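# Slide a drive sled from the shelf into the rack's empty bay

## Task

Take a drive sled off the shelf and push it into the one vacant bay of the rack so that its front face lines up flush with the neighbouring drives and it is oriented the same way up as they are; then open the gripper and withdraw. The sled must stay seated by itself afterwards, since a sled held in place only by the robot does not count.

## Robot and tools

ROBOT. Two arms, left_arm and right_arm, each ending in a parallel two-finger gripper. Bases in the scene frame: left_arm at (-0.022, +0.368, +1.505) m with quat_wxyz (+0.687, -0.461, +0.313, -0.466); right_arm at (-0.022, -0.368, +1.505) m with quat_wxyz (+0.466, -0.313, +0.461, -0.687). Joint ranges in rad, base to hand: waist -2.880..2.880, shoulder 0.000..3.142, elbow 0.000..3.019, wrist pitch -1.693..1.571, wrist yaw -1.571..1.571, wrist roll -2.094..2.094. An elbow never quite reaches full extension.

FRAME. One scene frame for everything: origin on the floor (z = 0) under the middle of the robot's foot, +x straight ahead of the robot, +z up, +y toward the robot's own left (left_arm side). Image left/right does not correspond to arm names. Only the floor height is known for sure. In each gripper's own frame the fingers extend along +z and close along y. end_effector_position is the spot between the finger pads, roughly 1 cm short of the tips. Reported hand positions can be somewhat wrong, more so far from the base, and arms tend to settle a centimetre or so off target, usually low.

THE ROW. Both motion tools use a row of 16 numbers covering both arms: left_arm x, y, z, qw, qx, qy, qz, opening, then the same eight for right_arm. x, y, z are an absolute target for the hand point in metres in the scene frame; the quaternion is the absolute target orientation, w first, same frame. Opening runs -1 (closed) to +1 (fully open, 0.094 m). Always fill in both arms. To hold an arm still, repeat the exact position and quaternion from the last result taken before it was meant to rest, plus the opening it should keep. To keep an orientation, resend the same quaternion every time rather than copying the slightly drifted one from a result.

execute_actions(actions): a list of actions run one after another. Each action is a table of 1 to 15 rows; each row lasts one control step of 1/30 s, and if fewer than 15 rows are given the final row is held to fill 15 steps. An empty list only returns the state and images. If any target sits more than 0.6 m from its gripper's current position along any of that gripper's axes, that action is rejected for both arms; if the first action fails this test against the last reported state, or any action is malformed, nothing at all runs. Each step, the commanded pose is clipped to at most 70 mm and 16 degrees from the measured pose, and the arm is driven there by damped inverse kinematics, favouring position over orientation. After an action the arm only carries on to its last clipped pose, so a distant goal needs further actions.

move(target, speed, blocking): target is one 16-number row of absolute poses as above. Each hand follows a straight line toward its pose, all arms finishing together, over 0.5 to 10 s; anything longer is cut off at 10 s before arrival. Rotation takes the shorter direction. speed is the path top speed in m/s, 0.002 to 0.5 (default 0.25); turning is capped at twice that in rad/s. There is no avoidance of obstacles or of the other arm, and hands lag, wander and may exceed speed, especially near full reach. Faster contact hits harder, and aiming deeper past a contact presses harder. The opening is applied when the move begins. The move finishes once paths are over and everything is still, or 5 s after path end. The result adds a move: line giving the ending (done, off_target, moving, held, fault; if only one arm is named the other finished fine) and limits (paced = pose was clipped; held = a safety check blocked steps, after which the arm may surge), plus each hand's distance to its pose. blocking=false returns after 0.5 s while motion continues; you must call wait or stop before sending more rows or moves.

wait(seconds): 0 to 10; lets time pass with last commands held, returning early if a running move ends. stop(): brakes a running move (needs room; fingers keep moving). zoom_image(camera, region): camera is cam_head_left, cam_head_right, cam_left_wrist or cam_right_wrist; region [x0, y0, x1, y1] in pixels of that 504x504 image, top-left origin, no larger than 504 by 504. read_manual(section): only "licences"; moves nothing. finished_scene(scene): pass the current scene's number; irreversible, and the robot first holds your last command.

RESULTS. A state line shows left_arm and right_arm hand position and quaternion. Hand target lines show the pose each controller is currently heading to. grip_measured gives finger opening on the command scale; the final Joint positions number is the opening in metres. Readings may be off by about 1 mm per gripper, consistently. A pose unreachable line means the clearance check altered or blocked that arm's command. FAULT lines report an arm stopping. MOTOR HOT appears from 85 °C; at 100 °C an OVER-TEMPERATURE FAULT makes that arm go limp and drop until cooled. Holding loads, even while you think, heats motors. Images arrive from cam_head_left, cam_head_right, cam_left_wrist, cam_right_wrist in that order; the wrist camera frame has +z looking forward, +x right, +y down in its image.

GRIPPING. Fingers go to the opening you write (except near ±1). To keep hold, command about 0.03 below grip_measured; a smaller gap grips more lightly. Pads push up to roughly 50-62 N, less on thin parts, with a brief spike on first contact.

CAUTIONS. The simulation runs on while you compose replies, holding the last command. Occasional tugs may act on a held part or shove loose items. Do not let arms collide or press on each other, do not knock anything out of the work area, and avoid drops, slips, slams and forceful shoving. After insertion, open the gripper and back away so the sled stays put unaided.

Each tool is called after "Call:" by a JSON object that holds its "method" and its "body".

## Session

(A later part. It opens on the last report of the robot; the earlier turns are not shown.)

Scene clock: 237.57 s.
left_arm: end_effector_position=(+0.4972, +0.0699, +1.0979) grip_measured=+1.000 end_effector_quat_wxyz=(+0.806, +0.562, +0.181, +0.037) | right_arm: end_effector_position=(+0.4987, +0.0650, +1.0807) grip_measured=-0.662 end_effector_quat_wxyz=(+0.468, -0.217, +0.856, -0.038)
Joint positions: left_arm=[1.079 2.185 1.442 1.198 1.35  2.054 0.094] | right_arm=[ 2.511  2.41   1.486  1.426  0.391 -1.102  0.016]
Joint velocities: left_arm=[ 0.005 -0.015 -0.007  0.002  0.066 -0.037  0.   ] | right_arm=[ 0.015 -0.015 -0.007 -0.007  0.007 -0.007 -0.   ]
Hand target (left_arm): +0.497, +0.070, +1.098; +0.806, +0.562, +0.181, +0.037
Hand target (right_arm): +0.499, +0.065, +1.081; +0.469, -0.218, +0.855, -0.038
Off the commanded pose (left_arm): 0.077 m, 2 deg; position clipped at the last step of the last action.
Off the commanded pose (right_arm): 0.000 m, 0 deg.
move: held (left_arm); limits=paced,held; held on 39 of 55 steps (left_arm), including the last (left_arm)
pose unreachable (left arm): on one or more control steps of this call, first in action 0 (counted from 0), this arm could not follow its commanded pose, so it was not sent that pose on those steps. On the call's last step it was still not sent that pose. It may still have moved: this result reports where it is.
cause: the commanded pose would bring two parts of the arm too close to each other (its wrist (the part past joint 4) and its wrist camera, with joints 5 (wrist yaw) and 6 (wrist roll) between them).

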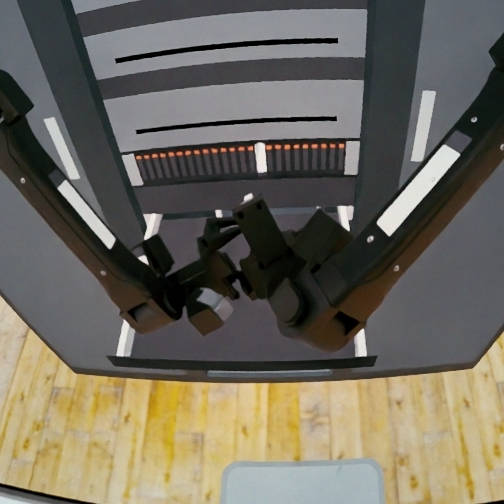

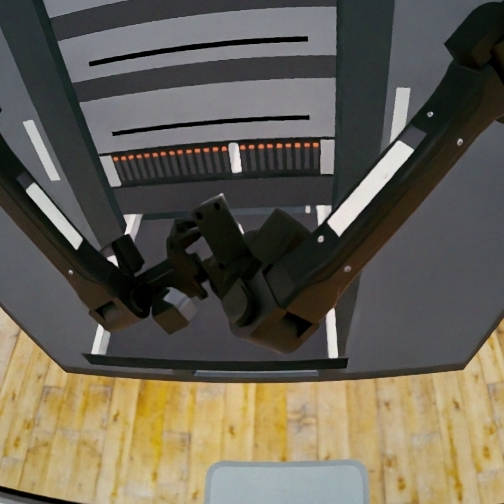

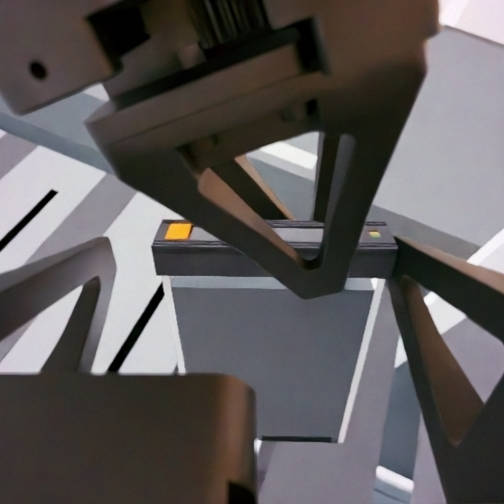

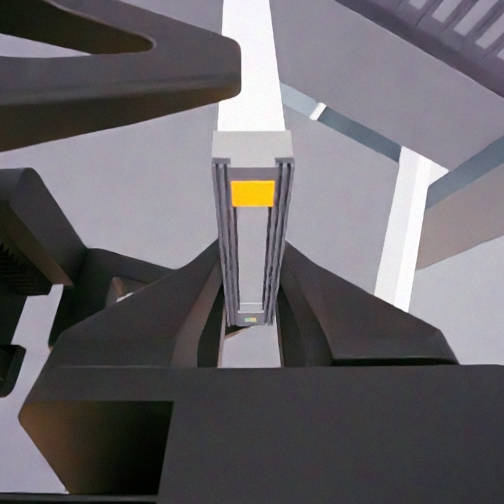

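Move the right arm away instead, along +z_l (and slightly up).

Call:
{"method": "move", "body": {"target": [0.497,0.070,1.098,0.806,0.562,0.181,0.037,1, 0.53,-0.015,1.112,0.469,-0.218,0.855,-0.038,-0.73], "speed": 0.04}}

Call:
{"method": "move", "body": {"target": [0.45,0.3,1.2,0.3,0.66,0.66,0,1, 0.53,-0.015,1.112,0.469,-0.218,0.855,-0.038,-0.73], "speed": 0.15}}

Scene clock: 245.83 s.
left_arm: end_effector_position=(+0.4972, +0.0699, +1.0979) grip_measured=+1.000 end_effector_quat_wxyz=(+0.806, +0.562, +0.181, +0.037) | right_arm: end_effector_position=(+0.5260, -0.0002, +1.1180) grip_measured=-0.662 end_effector_quat_wxyz=(+0.472, -0.221, +0.853, -0.034)
Joint positions: left_arm=[1.079 2.185 1.442 1.198 1.35  2.054 0.094] | right_arm=[ 2.478  2.204  1.27   1.426  0.348 -1.087  0.016]
Joint velocities: left_arm=[-0.005 -0.005 -0.017 -0.007 -0.007  0.007  0.   ] | right_arm=[-0.015 -0.005 -0.002  0.002 -0.022  0.037 -0.   ]
Hand target (left_arm): +0.497, +0.070, +1.098; +0.806, +0.562, +0.181, +0.037
Hand target (right_arm): +0.530, -0.015, +1.112; +0.469, -0.217, +0.855, -0.038
Off the commanded pose (left_arm): 0.000 m, 0 deg.
Off the commanded pose (right_arm): 0.016 m, 1 deg.
move: off_target (right_arm)

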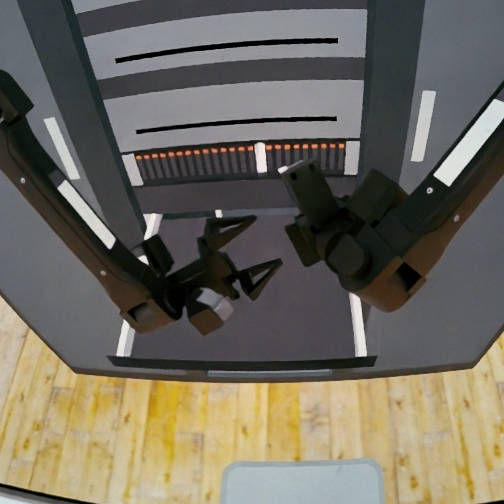

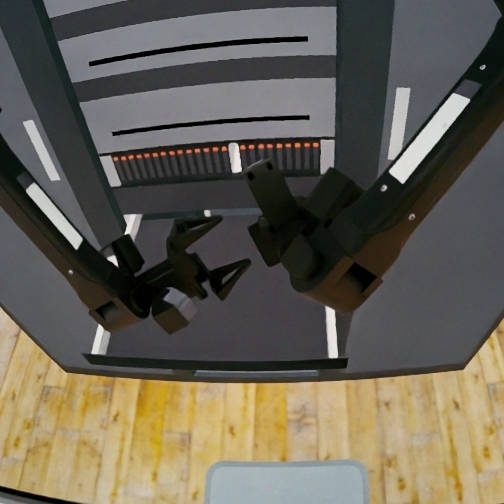

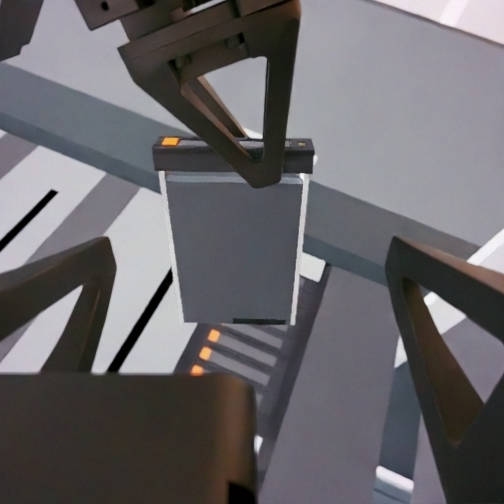

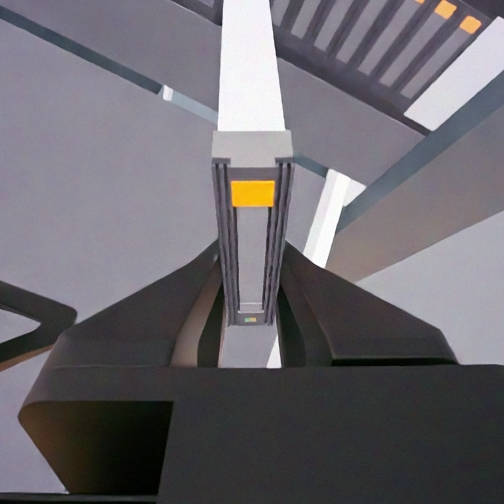

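Scene clock: 251.03 s.
left_arm: end_effector_position=(+0.4543, +0.2991, +1.1973) grip_measured=+1.000 end_effector_quat_wxyz=(+0.307, +0.678, +0.668, +0.001) | right_arm: end_effector_position=(+0.5260, -0.0002, +1.1181) grip_measured=-0.662 end_effector_quat_wxyz=(+0.472, -0.221, +0.853, -0.034)
Joint positions: left_arm=[1.115 1.184 0.592 0.498 0.114 1.832 0.094] | right_arm=[ 2.478  2.204  1.27   1.426  0.348 -1.087  0.016]
Joint velocities: left_arm=[-0.024 -0.005  0.012 -0.007 -0.066 -0.022  0.   ] | right_arm=[-0.015  0.005  0.007  0.007 -0.081 -0.066 -0.001]
Hand target (left_arm): +0.451, +0.299, +1.200; +0.305, +0.675, +0.671, -0.003
Hand target (right_arm): +0.530, -0.015, +1.112; +0.469, -0.218, +0.855, -0.038
Off the commanded pose (left_arm): 0.005 m, 1 deg.
Off the commanded pose (right_arm): 0.017 m, 1 deg.
move: off_target (right_arm)

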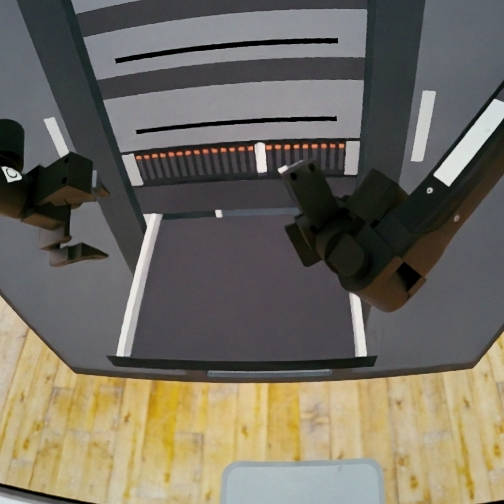

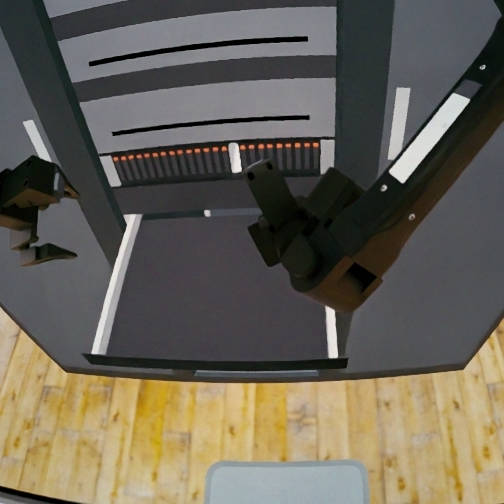

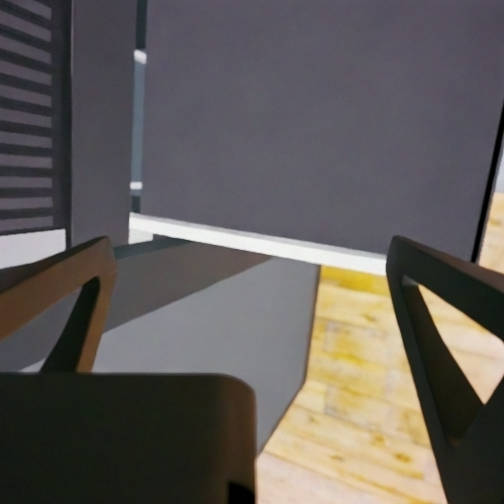

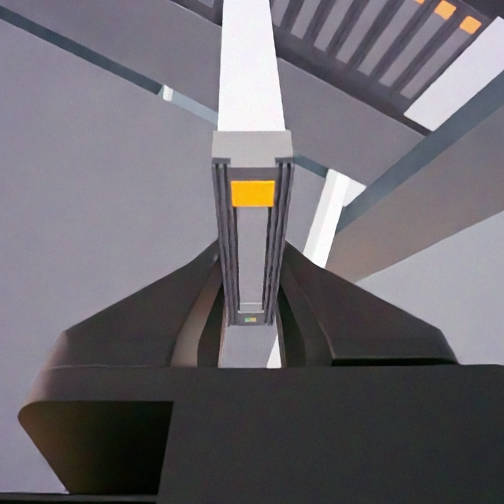

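Call:
{"method": "move", "body": {"target": [0.454,0.299,1.197,0.307,0.678,0.668,0,1, 0.57,0.078,1.086,0.579,0,0.815,0,-0.73], "speed": 0.08}}

Scene clock: 264.63 s.
left_arm: end_effector_position=(+0.4542, +0.2991, +1.1973) grip_measured=+1.000 end_effector_quat_wxyz=(+0.307, +0.677, +0.669, +0.001) | right_arm: end_effector_position=(+0.5730, +0.0632, +1.0693) grip_measured=-0.662 end_effector_quat_wxyz=(+0.568, -0.012, +0.823, -0.012)
Joint positions: left_arm=[1.115 1.184 0.592 0.498 0.114 1.83  0.094] | right_arm=[ 2.478  2.549  1.826  1.509  0.315 -0.807  0.016]
Joint velocities: left_arm=[-0.015 -0.015  0.017 -0.022 -0.051 -0.081  0.   ] | right_arm=[-0.005  0.005 -0.007 -0.002 -0.037  0.037 -0.001]
Hand target (left_arm): +0.454, +0.299, +1.197; +0.307, +0.678, +0.668, +0.000
Hand target (right_arm): +0.570, +0.079, +1.085; +0.579, +0.001, +0.816, +0.002
Off the commanded pose (left_arm): 0.000 m, 0 deg.
Off the commanded pose (right_arm): 0.022 m, 3 deg.
move: off_target (right_arm)

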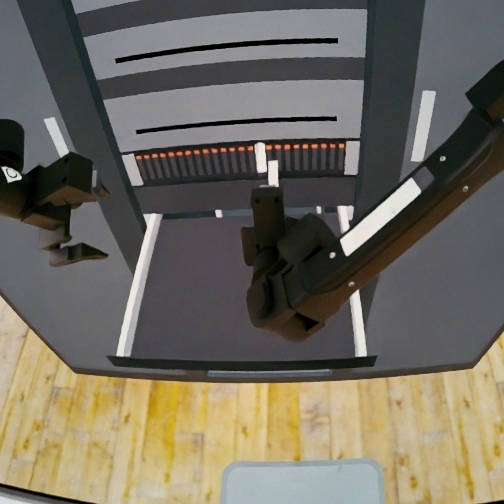

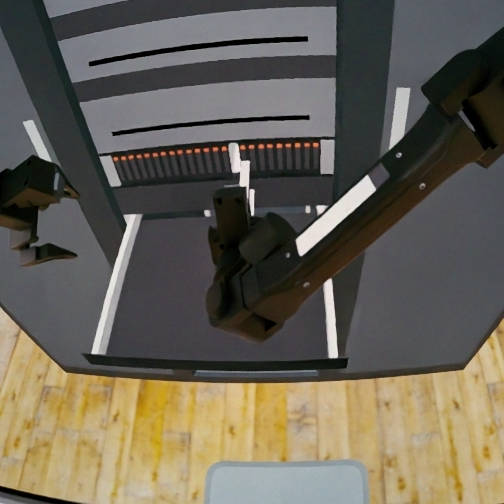

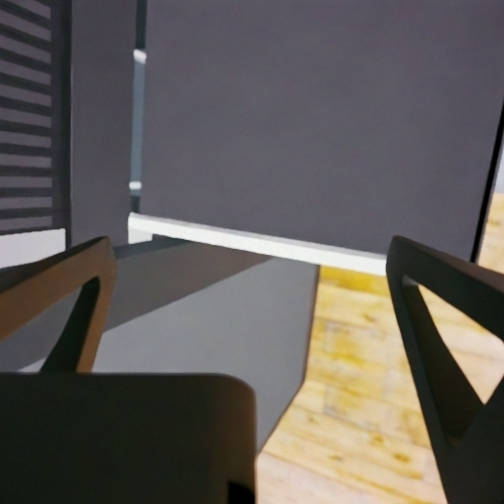

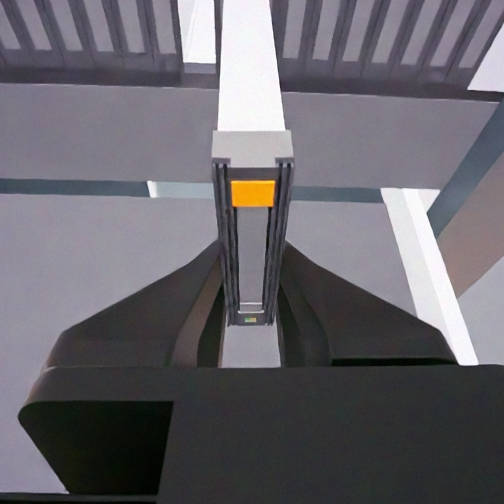

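Call:
{"method": "move", "body": {"target": [0.62,0.21,1.10,0.799,0.569,0.192,0.033,1, 0.575,0.100,1.10,0.585,0.008,0.811,0.008,-0.73], "speed": 0.12}}

Scene clock: 283.47 s.
left_arm: end_effector_position=(+0.6117, +0.2183, +1.1237) grip_measured=+1.000 end_effector_quat_wxyz=(+0.766, +0.595, +0.237, +0.042) | right_arm: end_effector_position=(+0.5804, +0.0782, +1.0823) grip_measured=-0.662 end_effector_quat_wxyz=(+0.578, +0.000, +0.816, -0.007)
Joint positions: left_arm=[1.234 1.909 1.434 1.039 1.345 1.891 0.094] | right_arm=[ 2.502  2.568  1.873  1.509  0.318 -0.805  0.016]
Joint velocities: left_arm=[ 0.005 -0.015 -0.007 -0.002 -0.022  0.022  0.   ] | right_arm=[-0.015 -0.005  0.002 -0.002 -0.022  0.051  0.001]
Hand target (left_arm): +0.611, +0.218, +1.124; +0.766, +0.596, +0.238, +0.042
Hand target (right_arm): +0.575, +0.100, +1.100; +0.585, +0.007, +0.811, +0.009
Off the commanded pose (left_arm): 0.026 m, 7 deg.
Off the commanded pose (right_arm): 0.029 m, 2 deg.
move: held (left_arm), off_target (right_arm); limits=held; held on 23 of 185 steps (left_arm), including the last (left_arm)
pose unreachable (left arm): on one or more control steps of this call, first in action 0 (counted from 0), this arm could not follow its commanded pose, so it was not sent that pose on those steps. On the call's last step it was still not sent that pose. It may still have moved: this result reports where it is.
cause: the commanded pose would bring two parts of the arm too close to each other (its wrist (the part past joint 4) and its wrist camera, with joints 5 (wrist yaw) and 6 (wrist roll) between them).

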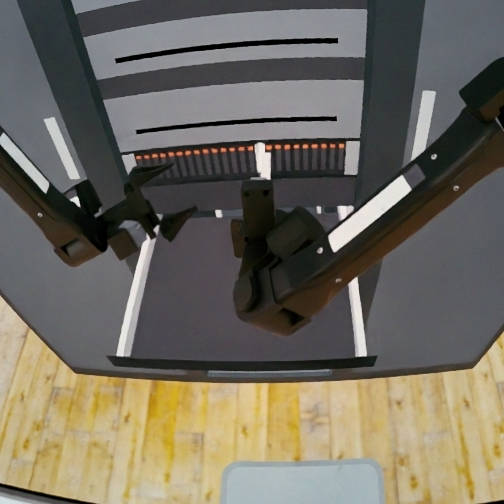

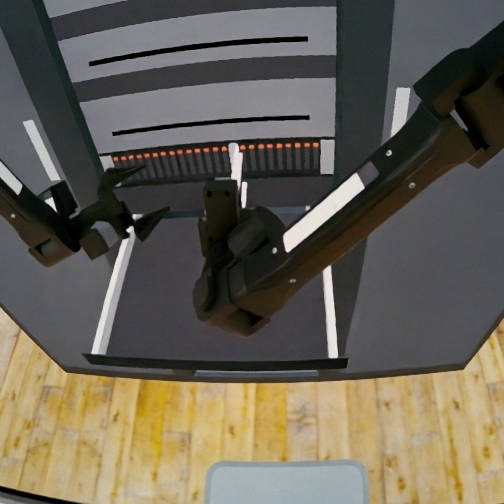

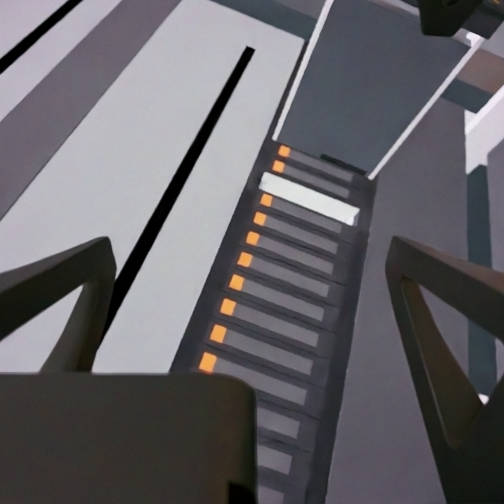

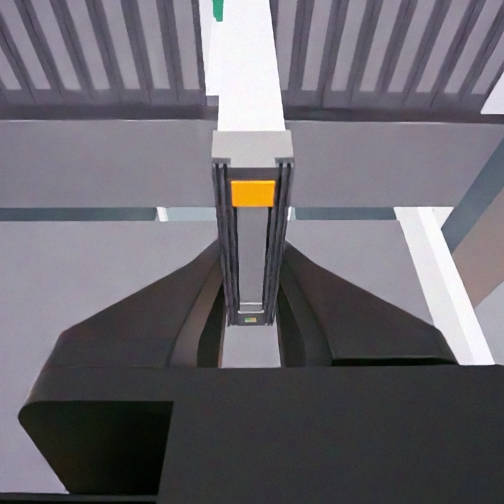

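Call:
{"method": "move", "body": {"target": [0.6117,0.2183,1.1237,0.766,0.595,0.237,0.042,1, 0.595,0.110,1.10,0.585,0.008,0.811,0.012,-0.73], "speed": 0.02}}

Scene clock: 295.43 s.
left_arm: end_effector_position=(+0.6117, +0.2183, +1.1237) grip_measured=+1.000 end_effector_quat_wxyz=(+0.766, +0.595, +0.237, +0.042) | right_arm: end_effector_position=(+0.6005, +0.0846, +1.0850) grip_measured=-0.662 end_effector_quat_wxyz=(+0.583, +0.006, +0.813, -0.007)
Joint positions: left_arm=[1.234 1.909 1.434 1.039 1.345 1.891 0.094] | right_arm=[ 2.508  2.578  1.94   1.465  0.318 -0.805  0.016]
Joint velocities: left_arm=[-0.005 -0.005  0.002 -0.017  0.007  0.007  0.   ] | right_arm=[-0.005 -0.005 -0.002 -0.022  0.095 -0.051 -0.001]
Hand target (left_arm): +0.612, +0.218, +1.124; +0.766, +0.595, +0.237, +0.042
Hand target (right_arm): +0.594, +0.109, +1.101; +0.585, +0.007, +0.811, +0.012
Off the commanded pose (left_arm): 0.000 m, 0 deg.
Off the commanded pose (right_arm): 0.030 m, 2 deg.
move: off_target (right_arm)

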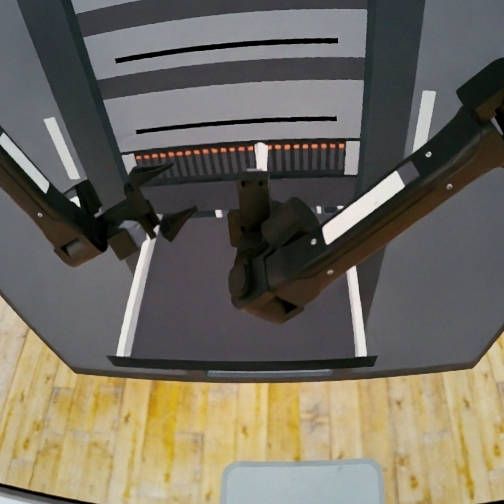

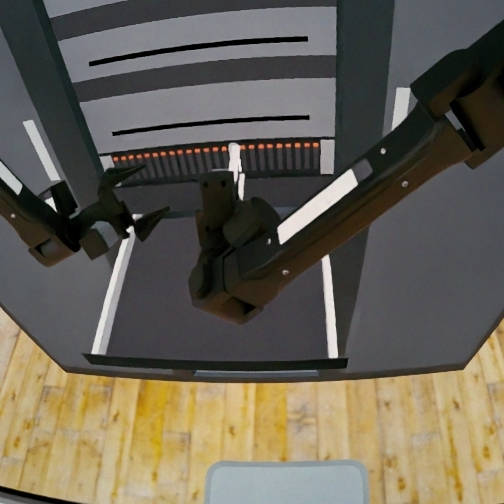

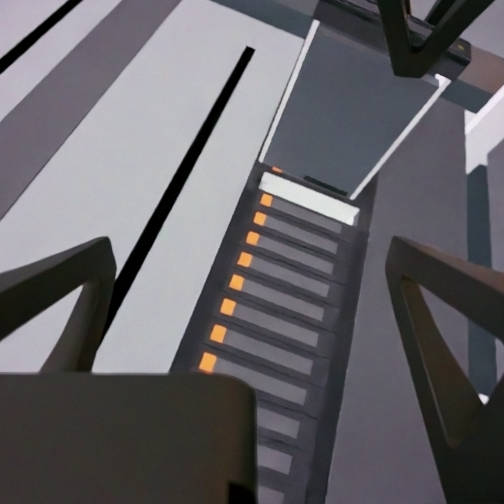

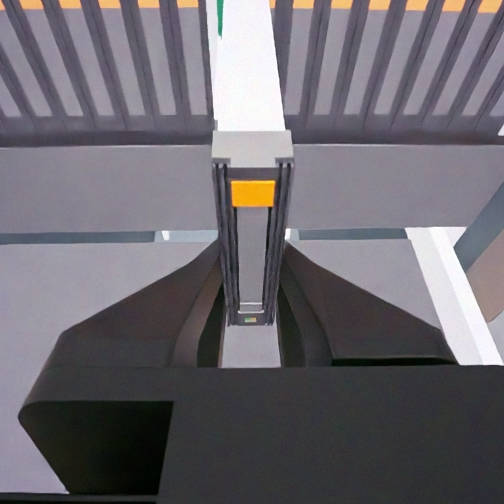

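Call:
{"method": "zoom_image", "body": {"camera": "cam_right_wrist", "region": [120, 0, 380, 160]}}

Call:
{"method": "zoom_image", "body": {"camera": "cam_left_wrist", "region": [220, 100, 400, 260]}}

Region (120, 0, 380, 160) of cam_right_wrist's 504x504 image, scaled by 1.938, with more detail than that image has; it fills the top 310 rows of this view, and the rest is white.

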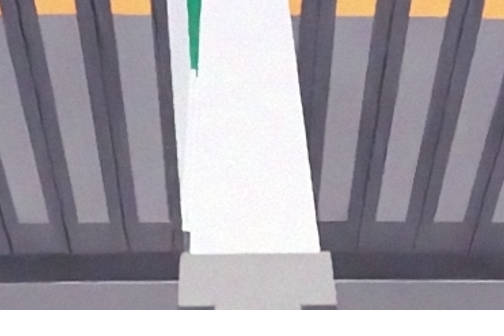

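Region (220, 100, 400, 260) of cam_left_wrist's 504x504 image, scaled by 2.800, with more detail than that image has.

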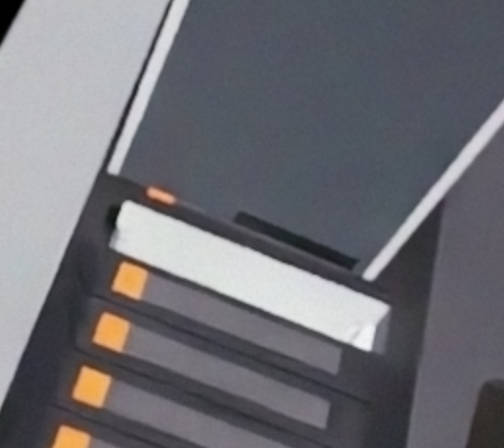

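Call:
{"method": "move", "body": {"target": [0.6117,0.2183,1.1237,0.766,0.595,0.237,0.042,1, 0.595,0.119,1.09,0.579,0.008,0.815,0.012,-0.73], "speed": 0.01}}

Call:
{"method": "zoom_image", "body": {"camera": "cam_right_wrist", "region": [120, 0, 380, 160]}}

Call:
{"method": "zoom_image", "body": {"camera": "cam_left_wrist", "region": [220, 100, 400, 260]}}

Scene clock: 317.40 s.
left_arm: end_effector_position=(+0.6117, +0.2183, +1.1237) grip_measured=+1.000 end_effector_quat_wxyz=(+0.766, +0.595, +0.237, +0.042) | right_arm: end_effector_position=(+0.5996, +0.0939, +1.0745) grip_measured=-0.662 end_effector_quat_wxyz=(+0.576, +0.004, +0.817, -0.007)
Joint positions: left_arm=[1.234 1.909 1.434 1.039 1.345 1.891 0.094] | right_arm=[ 2.508  2.612  1.997  1.431  0.328 -0.805  0.016]
Joint velocities: left_arm=[-0.005 -0.015  0.012 -0.012  0.022 -0.066  0.   ] | right_arm=[-0.005 -0.005 -0.007 -0.002 -0.051 -0.037 -0.   ]
Hand target (left_arm): +0.612, +0.218, +1.124; +0.766, +0.595, +0.237, +0.042
Hand target (right_arm): +0.594, +0.118, +1.091; +0.579, +0.007, +0.815, +0.012
Off the commanded pose (left_arm): 0.000 m, 0 deg.
Off the commanded pose (right_arm): 0.030 m, 2 deg.
move: off_target (right_arm)

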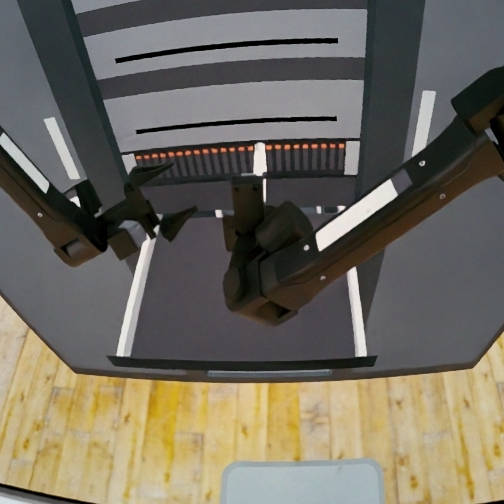

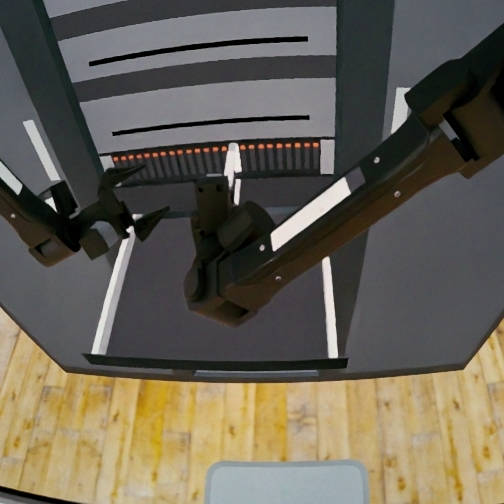

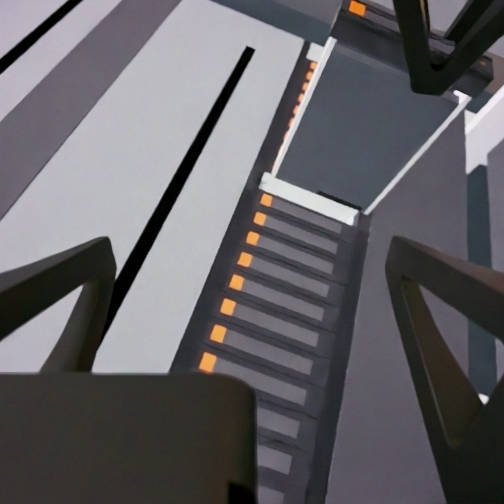

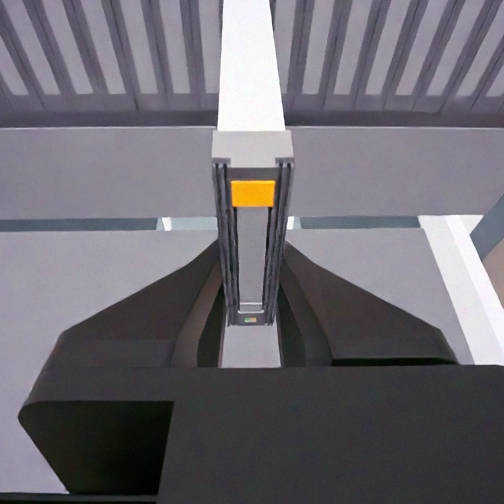

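Region (120, 0, 380, 160) of cam_right_wrist's 504x504 image, scaled by 1.938, with more detail than that image has; it fills the top 310 rows of this view, and the rest is white.

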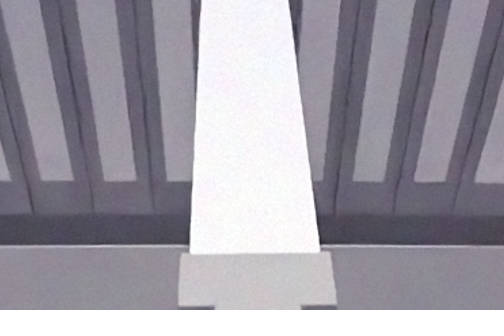

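Region (220, 100, 400, 260) of cam_left_wrist's 504x504 image, scaled by 2.800, with more detail than that image has.

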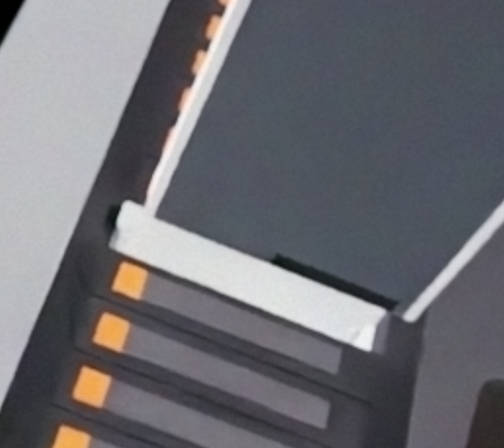

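Call:
{"method": "move", "body": {"target": [0.6117,0.2183,1.1237,0.766,0.595,0.237,0.042,1, 0.604,0.120,1.095,0.582,0.008,0.813,0.012,-0.73], "speed": 0.01}}

Call:
{"method": "zoom_image", "body": {"camera": "cam_right_wrist", "region": [120, 0, 380, 160]}}

Call:
{"method": "zoom_image", "body": {"camera": "cam_left_wrist", "region": [220, 100, 400, 260]}}

Scene clock: 331.30 s.
left_arm: end_effector_position=(+0.6117, +0.2183, +1.1237) grip_measured=+1.000 end_effector_quat_wxyz=(+0.766, +0.595, +0.237, +0.042) | right_arm: end_effector_position=(+0.6045, +0.0952, +1.0755) grip_measured=-0.662 end_effector_quat_wxyz=(+0.577, +0.004, +0.817, -0.007)
Joint positions: left_arm=[1.234 1.909 1.434 1.039 1.345 1.891 0.094] | right_arm=[ 2.51   2.612  2.01   1.418  0.329 -0.805  0.016]
Joint velocities: left_arm=[-0.005  0.005 -0.007  0.007 -0.051  0.051  0.   ] | right_arm=[ 0.015 -0.005  0.002  0.007 -0.007 -0.037  0.001]
Hand target (left_arm): +0.612, +0.218, +1.124; +0.766, +0.595, +0.237, +0.042
Hand target (right_arm): +0.603, +0.119, +1.096; +0.582, +0.008, +0.813, +0.012
Off the commanded pose (left_arm): 0.000 m, 0 deg.
Off the commanded pose (right_arm): 0.032 m, 2 deg.
move: off_target (right_arm)

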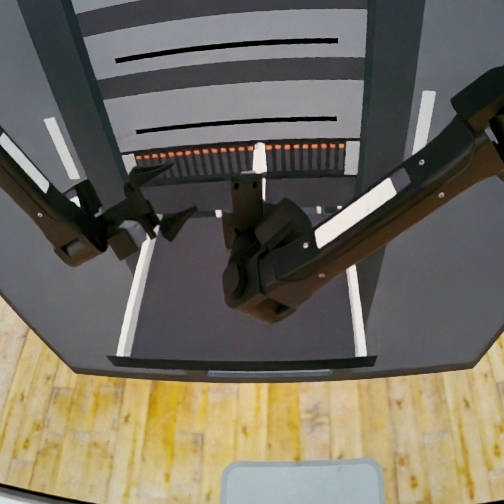

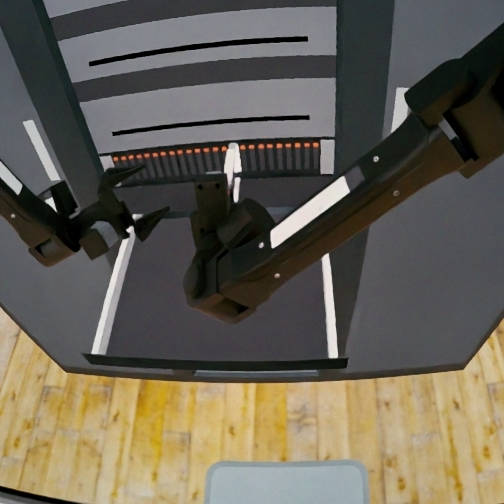

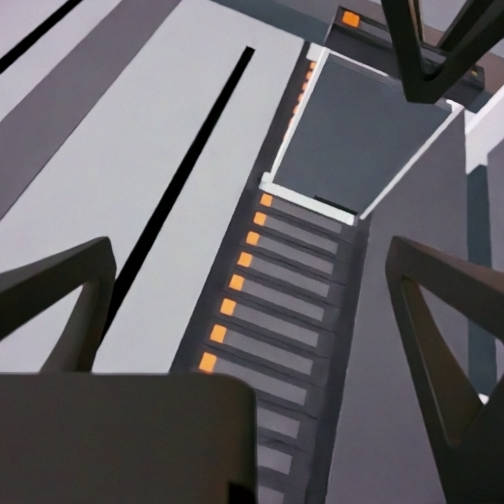

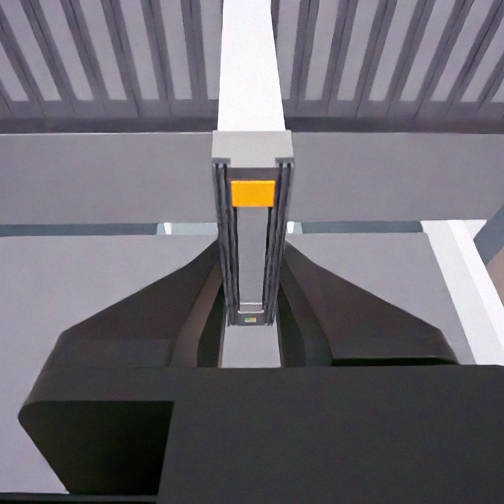

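Region (120, 0, 380, 160) of cam_right_wrist's 504x504 image, scaled by 1.938, with more detail than that image has; it fills the top 310 rows of this view, and the rest is white.

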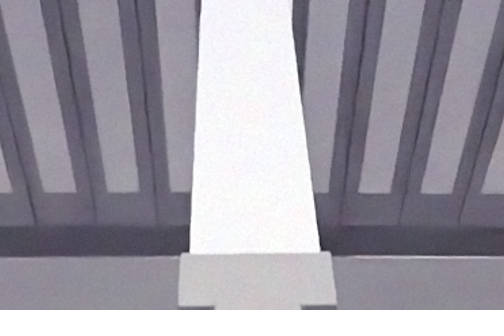

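Region (220, 100, 400, 260) of cam_left_wrist's 504x504 image, scaled by 2.800, with more detail than that image has.

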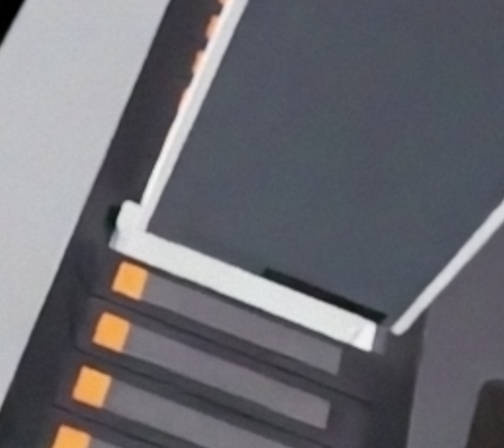

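Call:
{"method": "move", "body": {"target": [0.6117,0.2183,1.1237,0.766,0.595,0.237,0.042,1, 0.605,0.120,1.101,0.584,0.008,0.812,0.012,-0.73], "speed": 0.01}}

Call:
{"method": "zoom_image", "body": {"camera": "cam_right_wrist", "region": [120, 0, 380, 160]}}

Call:
{"method": "zoom_image", "body": {"camera": "cam_left_wrist", "region": [220, 100, 400, 260]}}

Scene clock: 342.23 s.
left_arm: end_effector_position=(+0.6117, +0.2183, +1.1237) grip_measured=+1.000 end_effector_quat_wxyz=(+0.766, +0.595, +0.237, +0.042) | right_arm: end_effector_position=(+0.6043, +0.0990, +1.0793) grip_measured=-0.662 end_effector_quat_wxyz=(+0.577, +0.005, +0.817, -0.004)
Joint positions: left_arm=[1.234 1.909 1.434 1.039 1.345 1.891 0.094] | right_arm=[ 2.516  2.612  2.01   1.418  0.33  -0.805  0.016]
Joint velocities: left_arm=[-0.005 -0.005  0.007  0.002  0.007  0.007  0.   ] | right_arm=[ 0.005 -0.015  0.002 -0.007 -0.081  0.066 -0.001]
Hand target (left_arm): +0.612, +0.218, +1.124; +0.766, +0.595, +0.237, +0.042
Hand target (right_arm): +0.605, +0.119, +1.101; +0.584, +0.008, +0.812, +0.012
Off the commanded pose (left_arm): 0.000 m, 0 deg.
Off the commanded pose (right_arm): 0.030 m, 2 deg.
move: off_target (right_arm)

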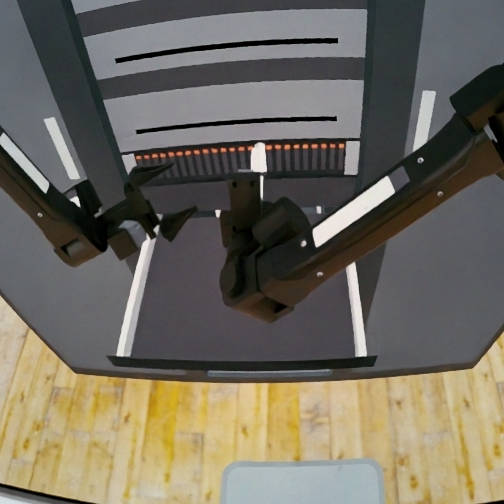

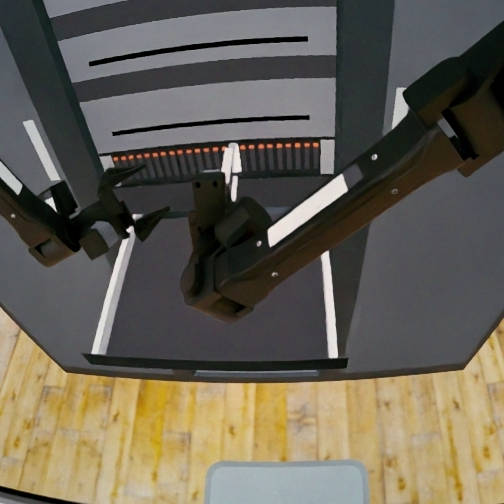

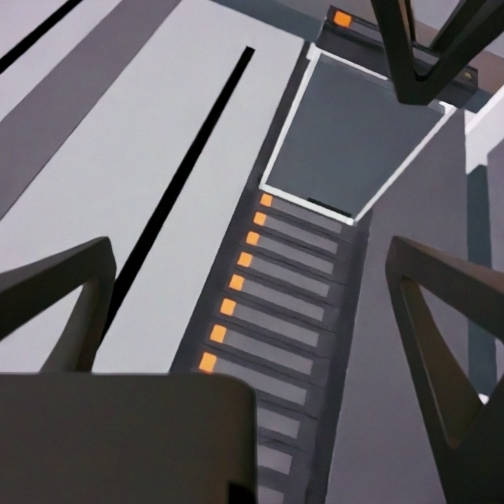

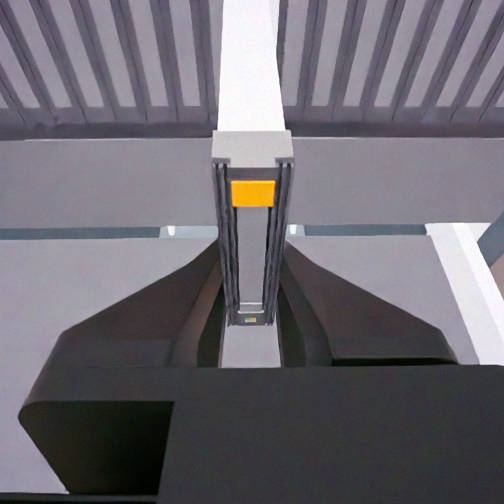

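Region (120, 0, 380, 160) of cam_right_wrist's 504x504 image, scaled by 1.938, with more detail than that image has; it fills the top 310 rows of this view, and the rest is white.

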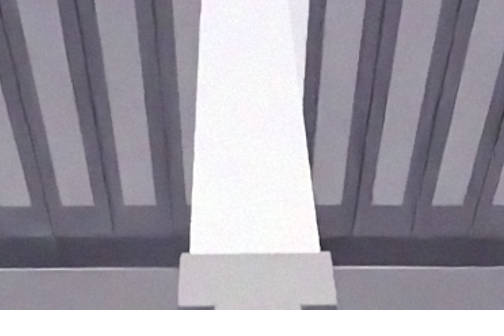

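Region (220, 100, 400, 260) of cam_left_wrist's 504x504 image, scaled by 2.800, with more detail than that image has.

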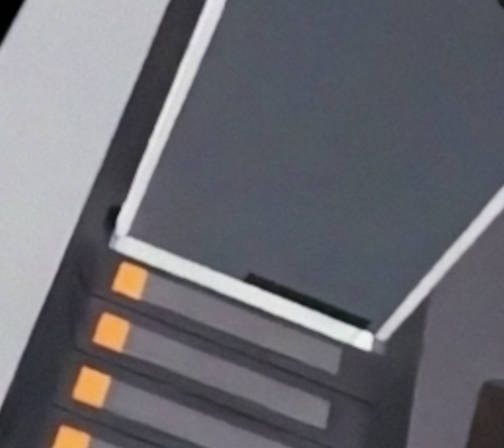

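Call:
{"method": "move", "body": {"target": [0.6117,0.2183,1.1237,0.766,0.595,0.237,0.042,1, 0.592,0.075,1.09,0.579,0.008,0.813,0.012,-0.73], "speed": 0.02}}

Call:
{"method": "move", "body": {"target": [0.6117,0.2183,1.1237,0.766,0.595,0.237,0.042,1, 0.600,0.120,1.095,0.582,0.008,0.813,0.012,-0.73], "speed": 0.015}}

Call:
{"method": "zoom_image", "body": {"camera": "cam_right_wrist", "region": [120, 0, 380, 160]}}

Call:
{"method": "zoom_image", "body": {"camera": "cam_left_wrist", "region": [220, 100, 400, 260]}}

Scene clock: 362.50 s.
left_arm: end_effector_position=(+0.6117, +0.2183, +1.1237) grip_measured=+1.000 end_effector_quat_wxyz=(+0.766, +0.595, +0.237, +0.042) | right_arm: end_effector_position=(+0.5774, +0.0935, +1.0868) grip_measured=-0.662 end_effector_quat_wxyz=(+0.569, -0.007, +0.822, +0.020)
Joint positions: left_arm=[1.234 1.909 1.434 1.039 1.345 1.891 0.094] | right_arm=[ 2.516  2.556  1.853  1.464  0.306 -0.78   0.016]
Joint velocities: left_arm=[-0.024 -0.015  0.002  0.002 -0.007 -0.037  0.   ] | right_arm=[-0.005 -0.005 -0.002  0.022 -0.037  0.007 -0.   ]
Hand target (left_arm): +0.612, +0.218, +1.124; +0.766, +0.595, +0.237, +0.042
Hand target (right_arm): +0.592, +0.075, +1.090; +0.580, +0.008, +0.814, +0.012
Off the commanded pose (left_arm): 0.000 m, 0 deg.
Off the commanded pose (right_arm): 0.024 m, 2 deg.
move: off_target (right_arm)

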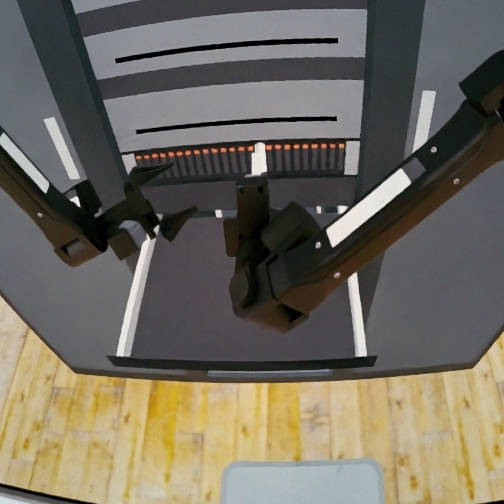

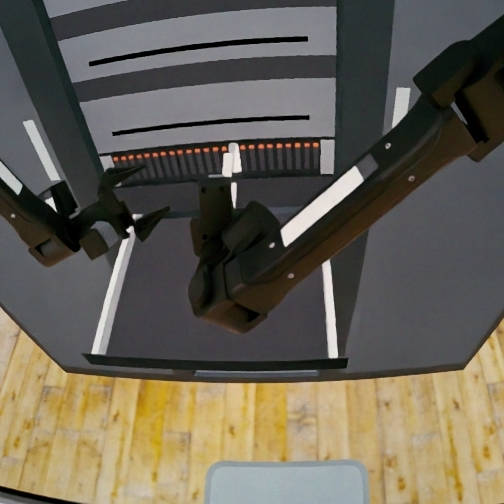

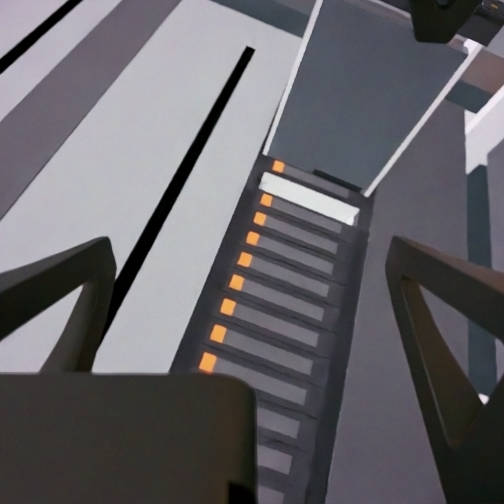

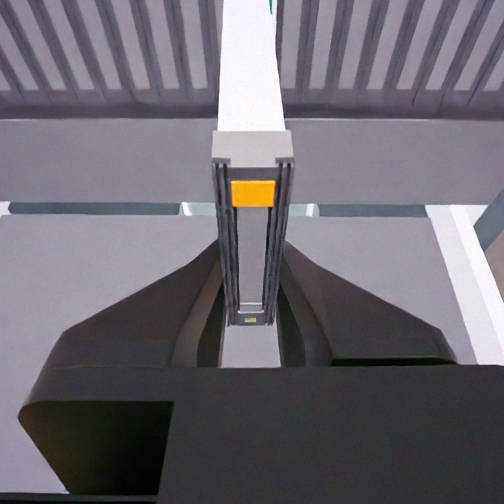

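Scene clock: 365.10 s.
left_arm: end_effector_position=(+0.6117, +0.2183, +1.1237) grip_measured=+1.000 end_effector_quat_wxyz=(+0.766, +0.595, +0.237, +0.042) | right_arm: end_effector_position=(+0.6052, +0.0974, +1.0818) grip_measured=-0.662 end_effector_quat_wxyz=(+0.580, +0.012, +0.814, +0.000)
Joint positions: left_arm=[1.234 1.909 1.434 1.039 1.345 1.891 0.094] | right_arm=[ 2.516  2.608  2.003  1.427  0.325 -0.791  0.016]
Joint velocities: left_arm=[-0.005 -0.005 -0.002 -0.002  0.051  0.007  0.   ] | right_arm=[ 0.005 -0.005 -0.002 -0.012 -0.051 -0.007  0.   ]
Hand target (left_arm): +0.612, +0.218, +1.124; +0.766, +0.595, +0.237, +0.042
Hand target (right_arm): +0.600, +0.120, +1.096; +0.582, +0.008, +0.813, +0.012
Off the commanded pose (left_arm): 0.000 m, 0 deg.
Off the commanded pose (right_arm): 0.027 m, 1 deg.
move: off_target (right_arm)

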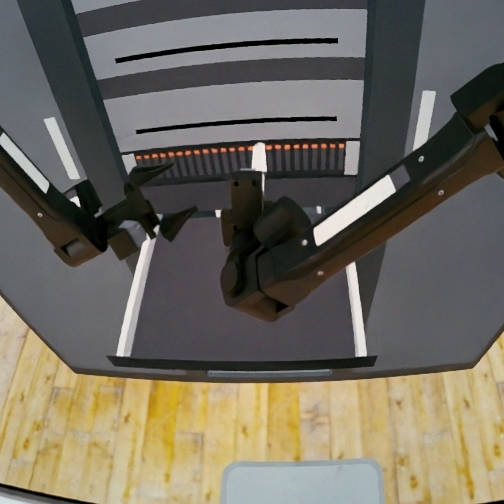

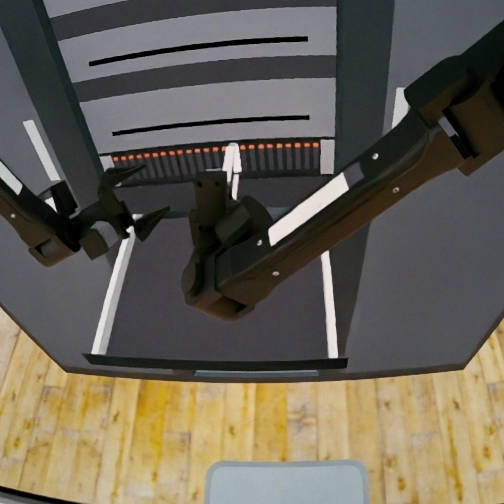

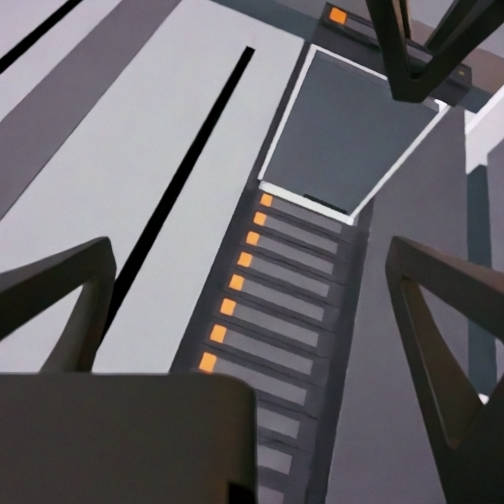

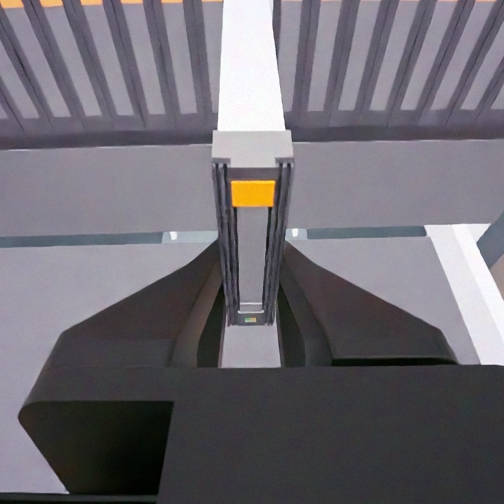

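Region (120, 0, 380, 160) of cam_right_wrist's 504x504 image, scaled by 1.938, with more detail than that image has; it fills the top 310 rows of this view, and the rest is white.

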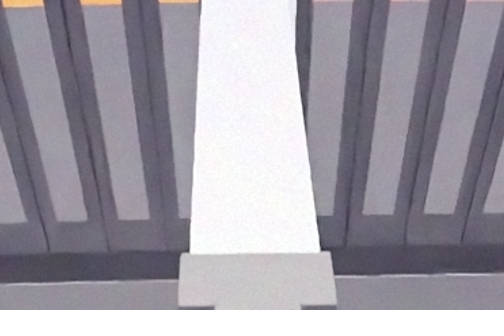

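Region (220, 100, 400, 260) of cam_left_wrist's 504x504 image, scaled by 2.800, with more detail than that image has.

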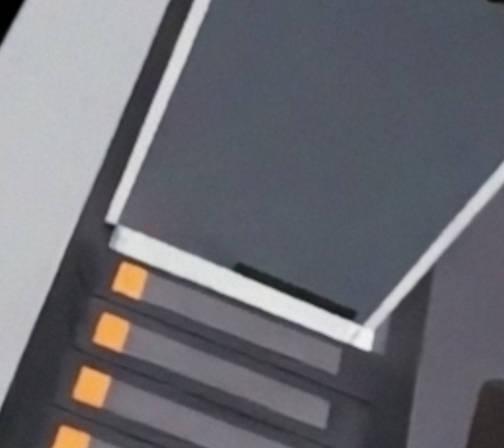

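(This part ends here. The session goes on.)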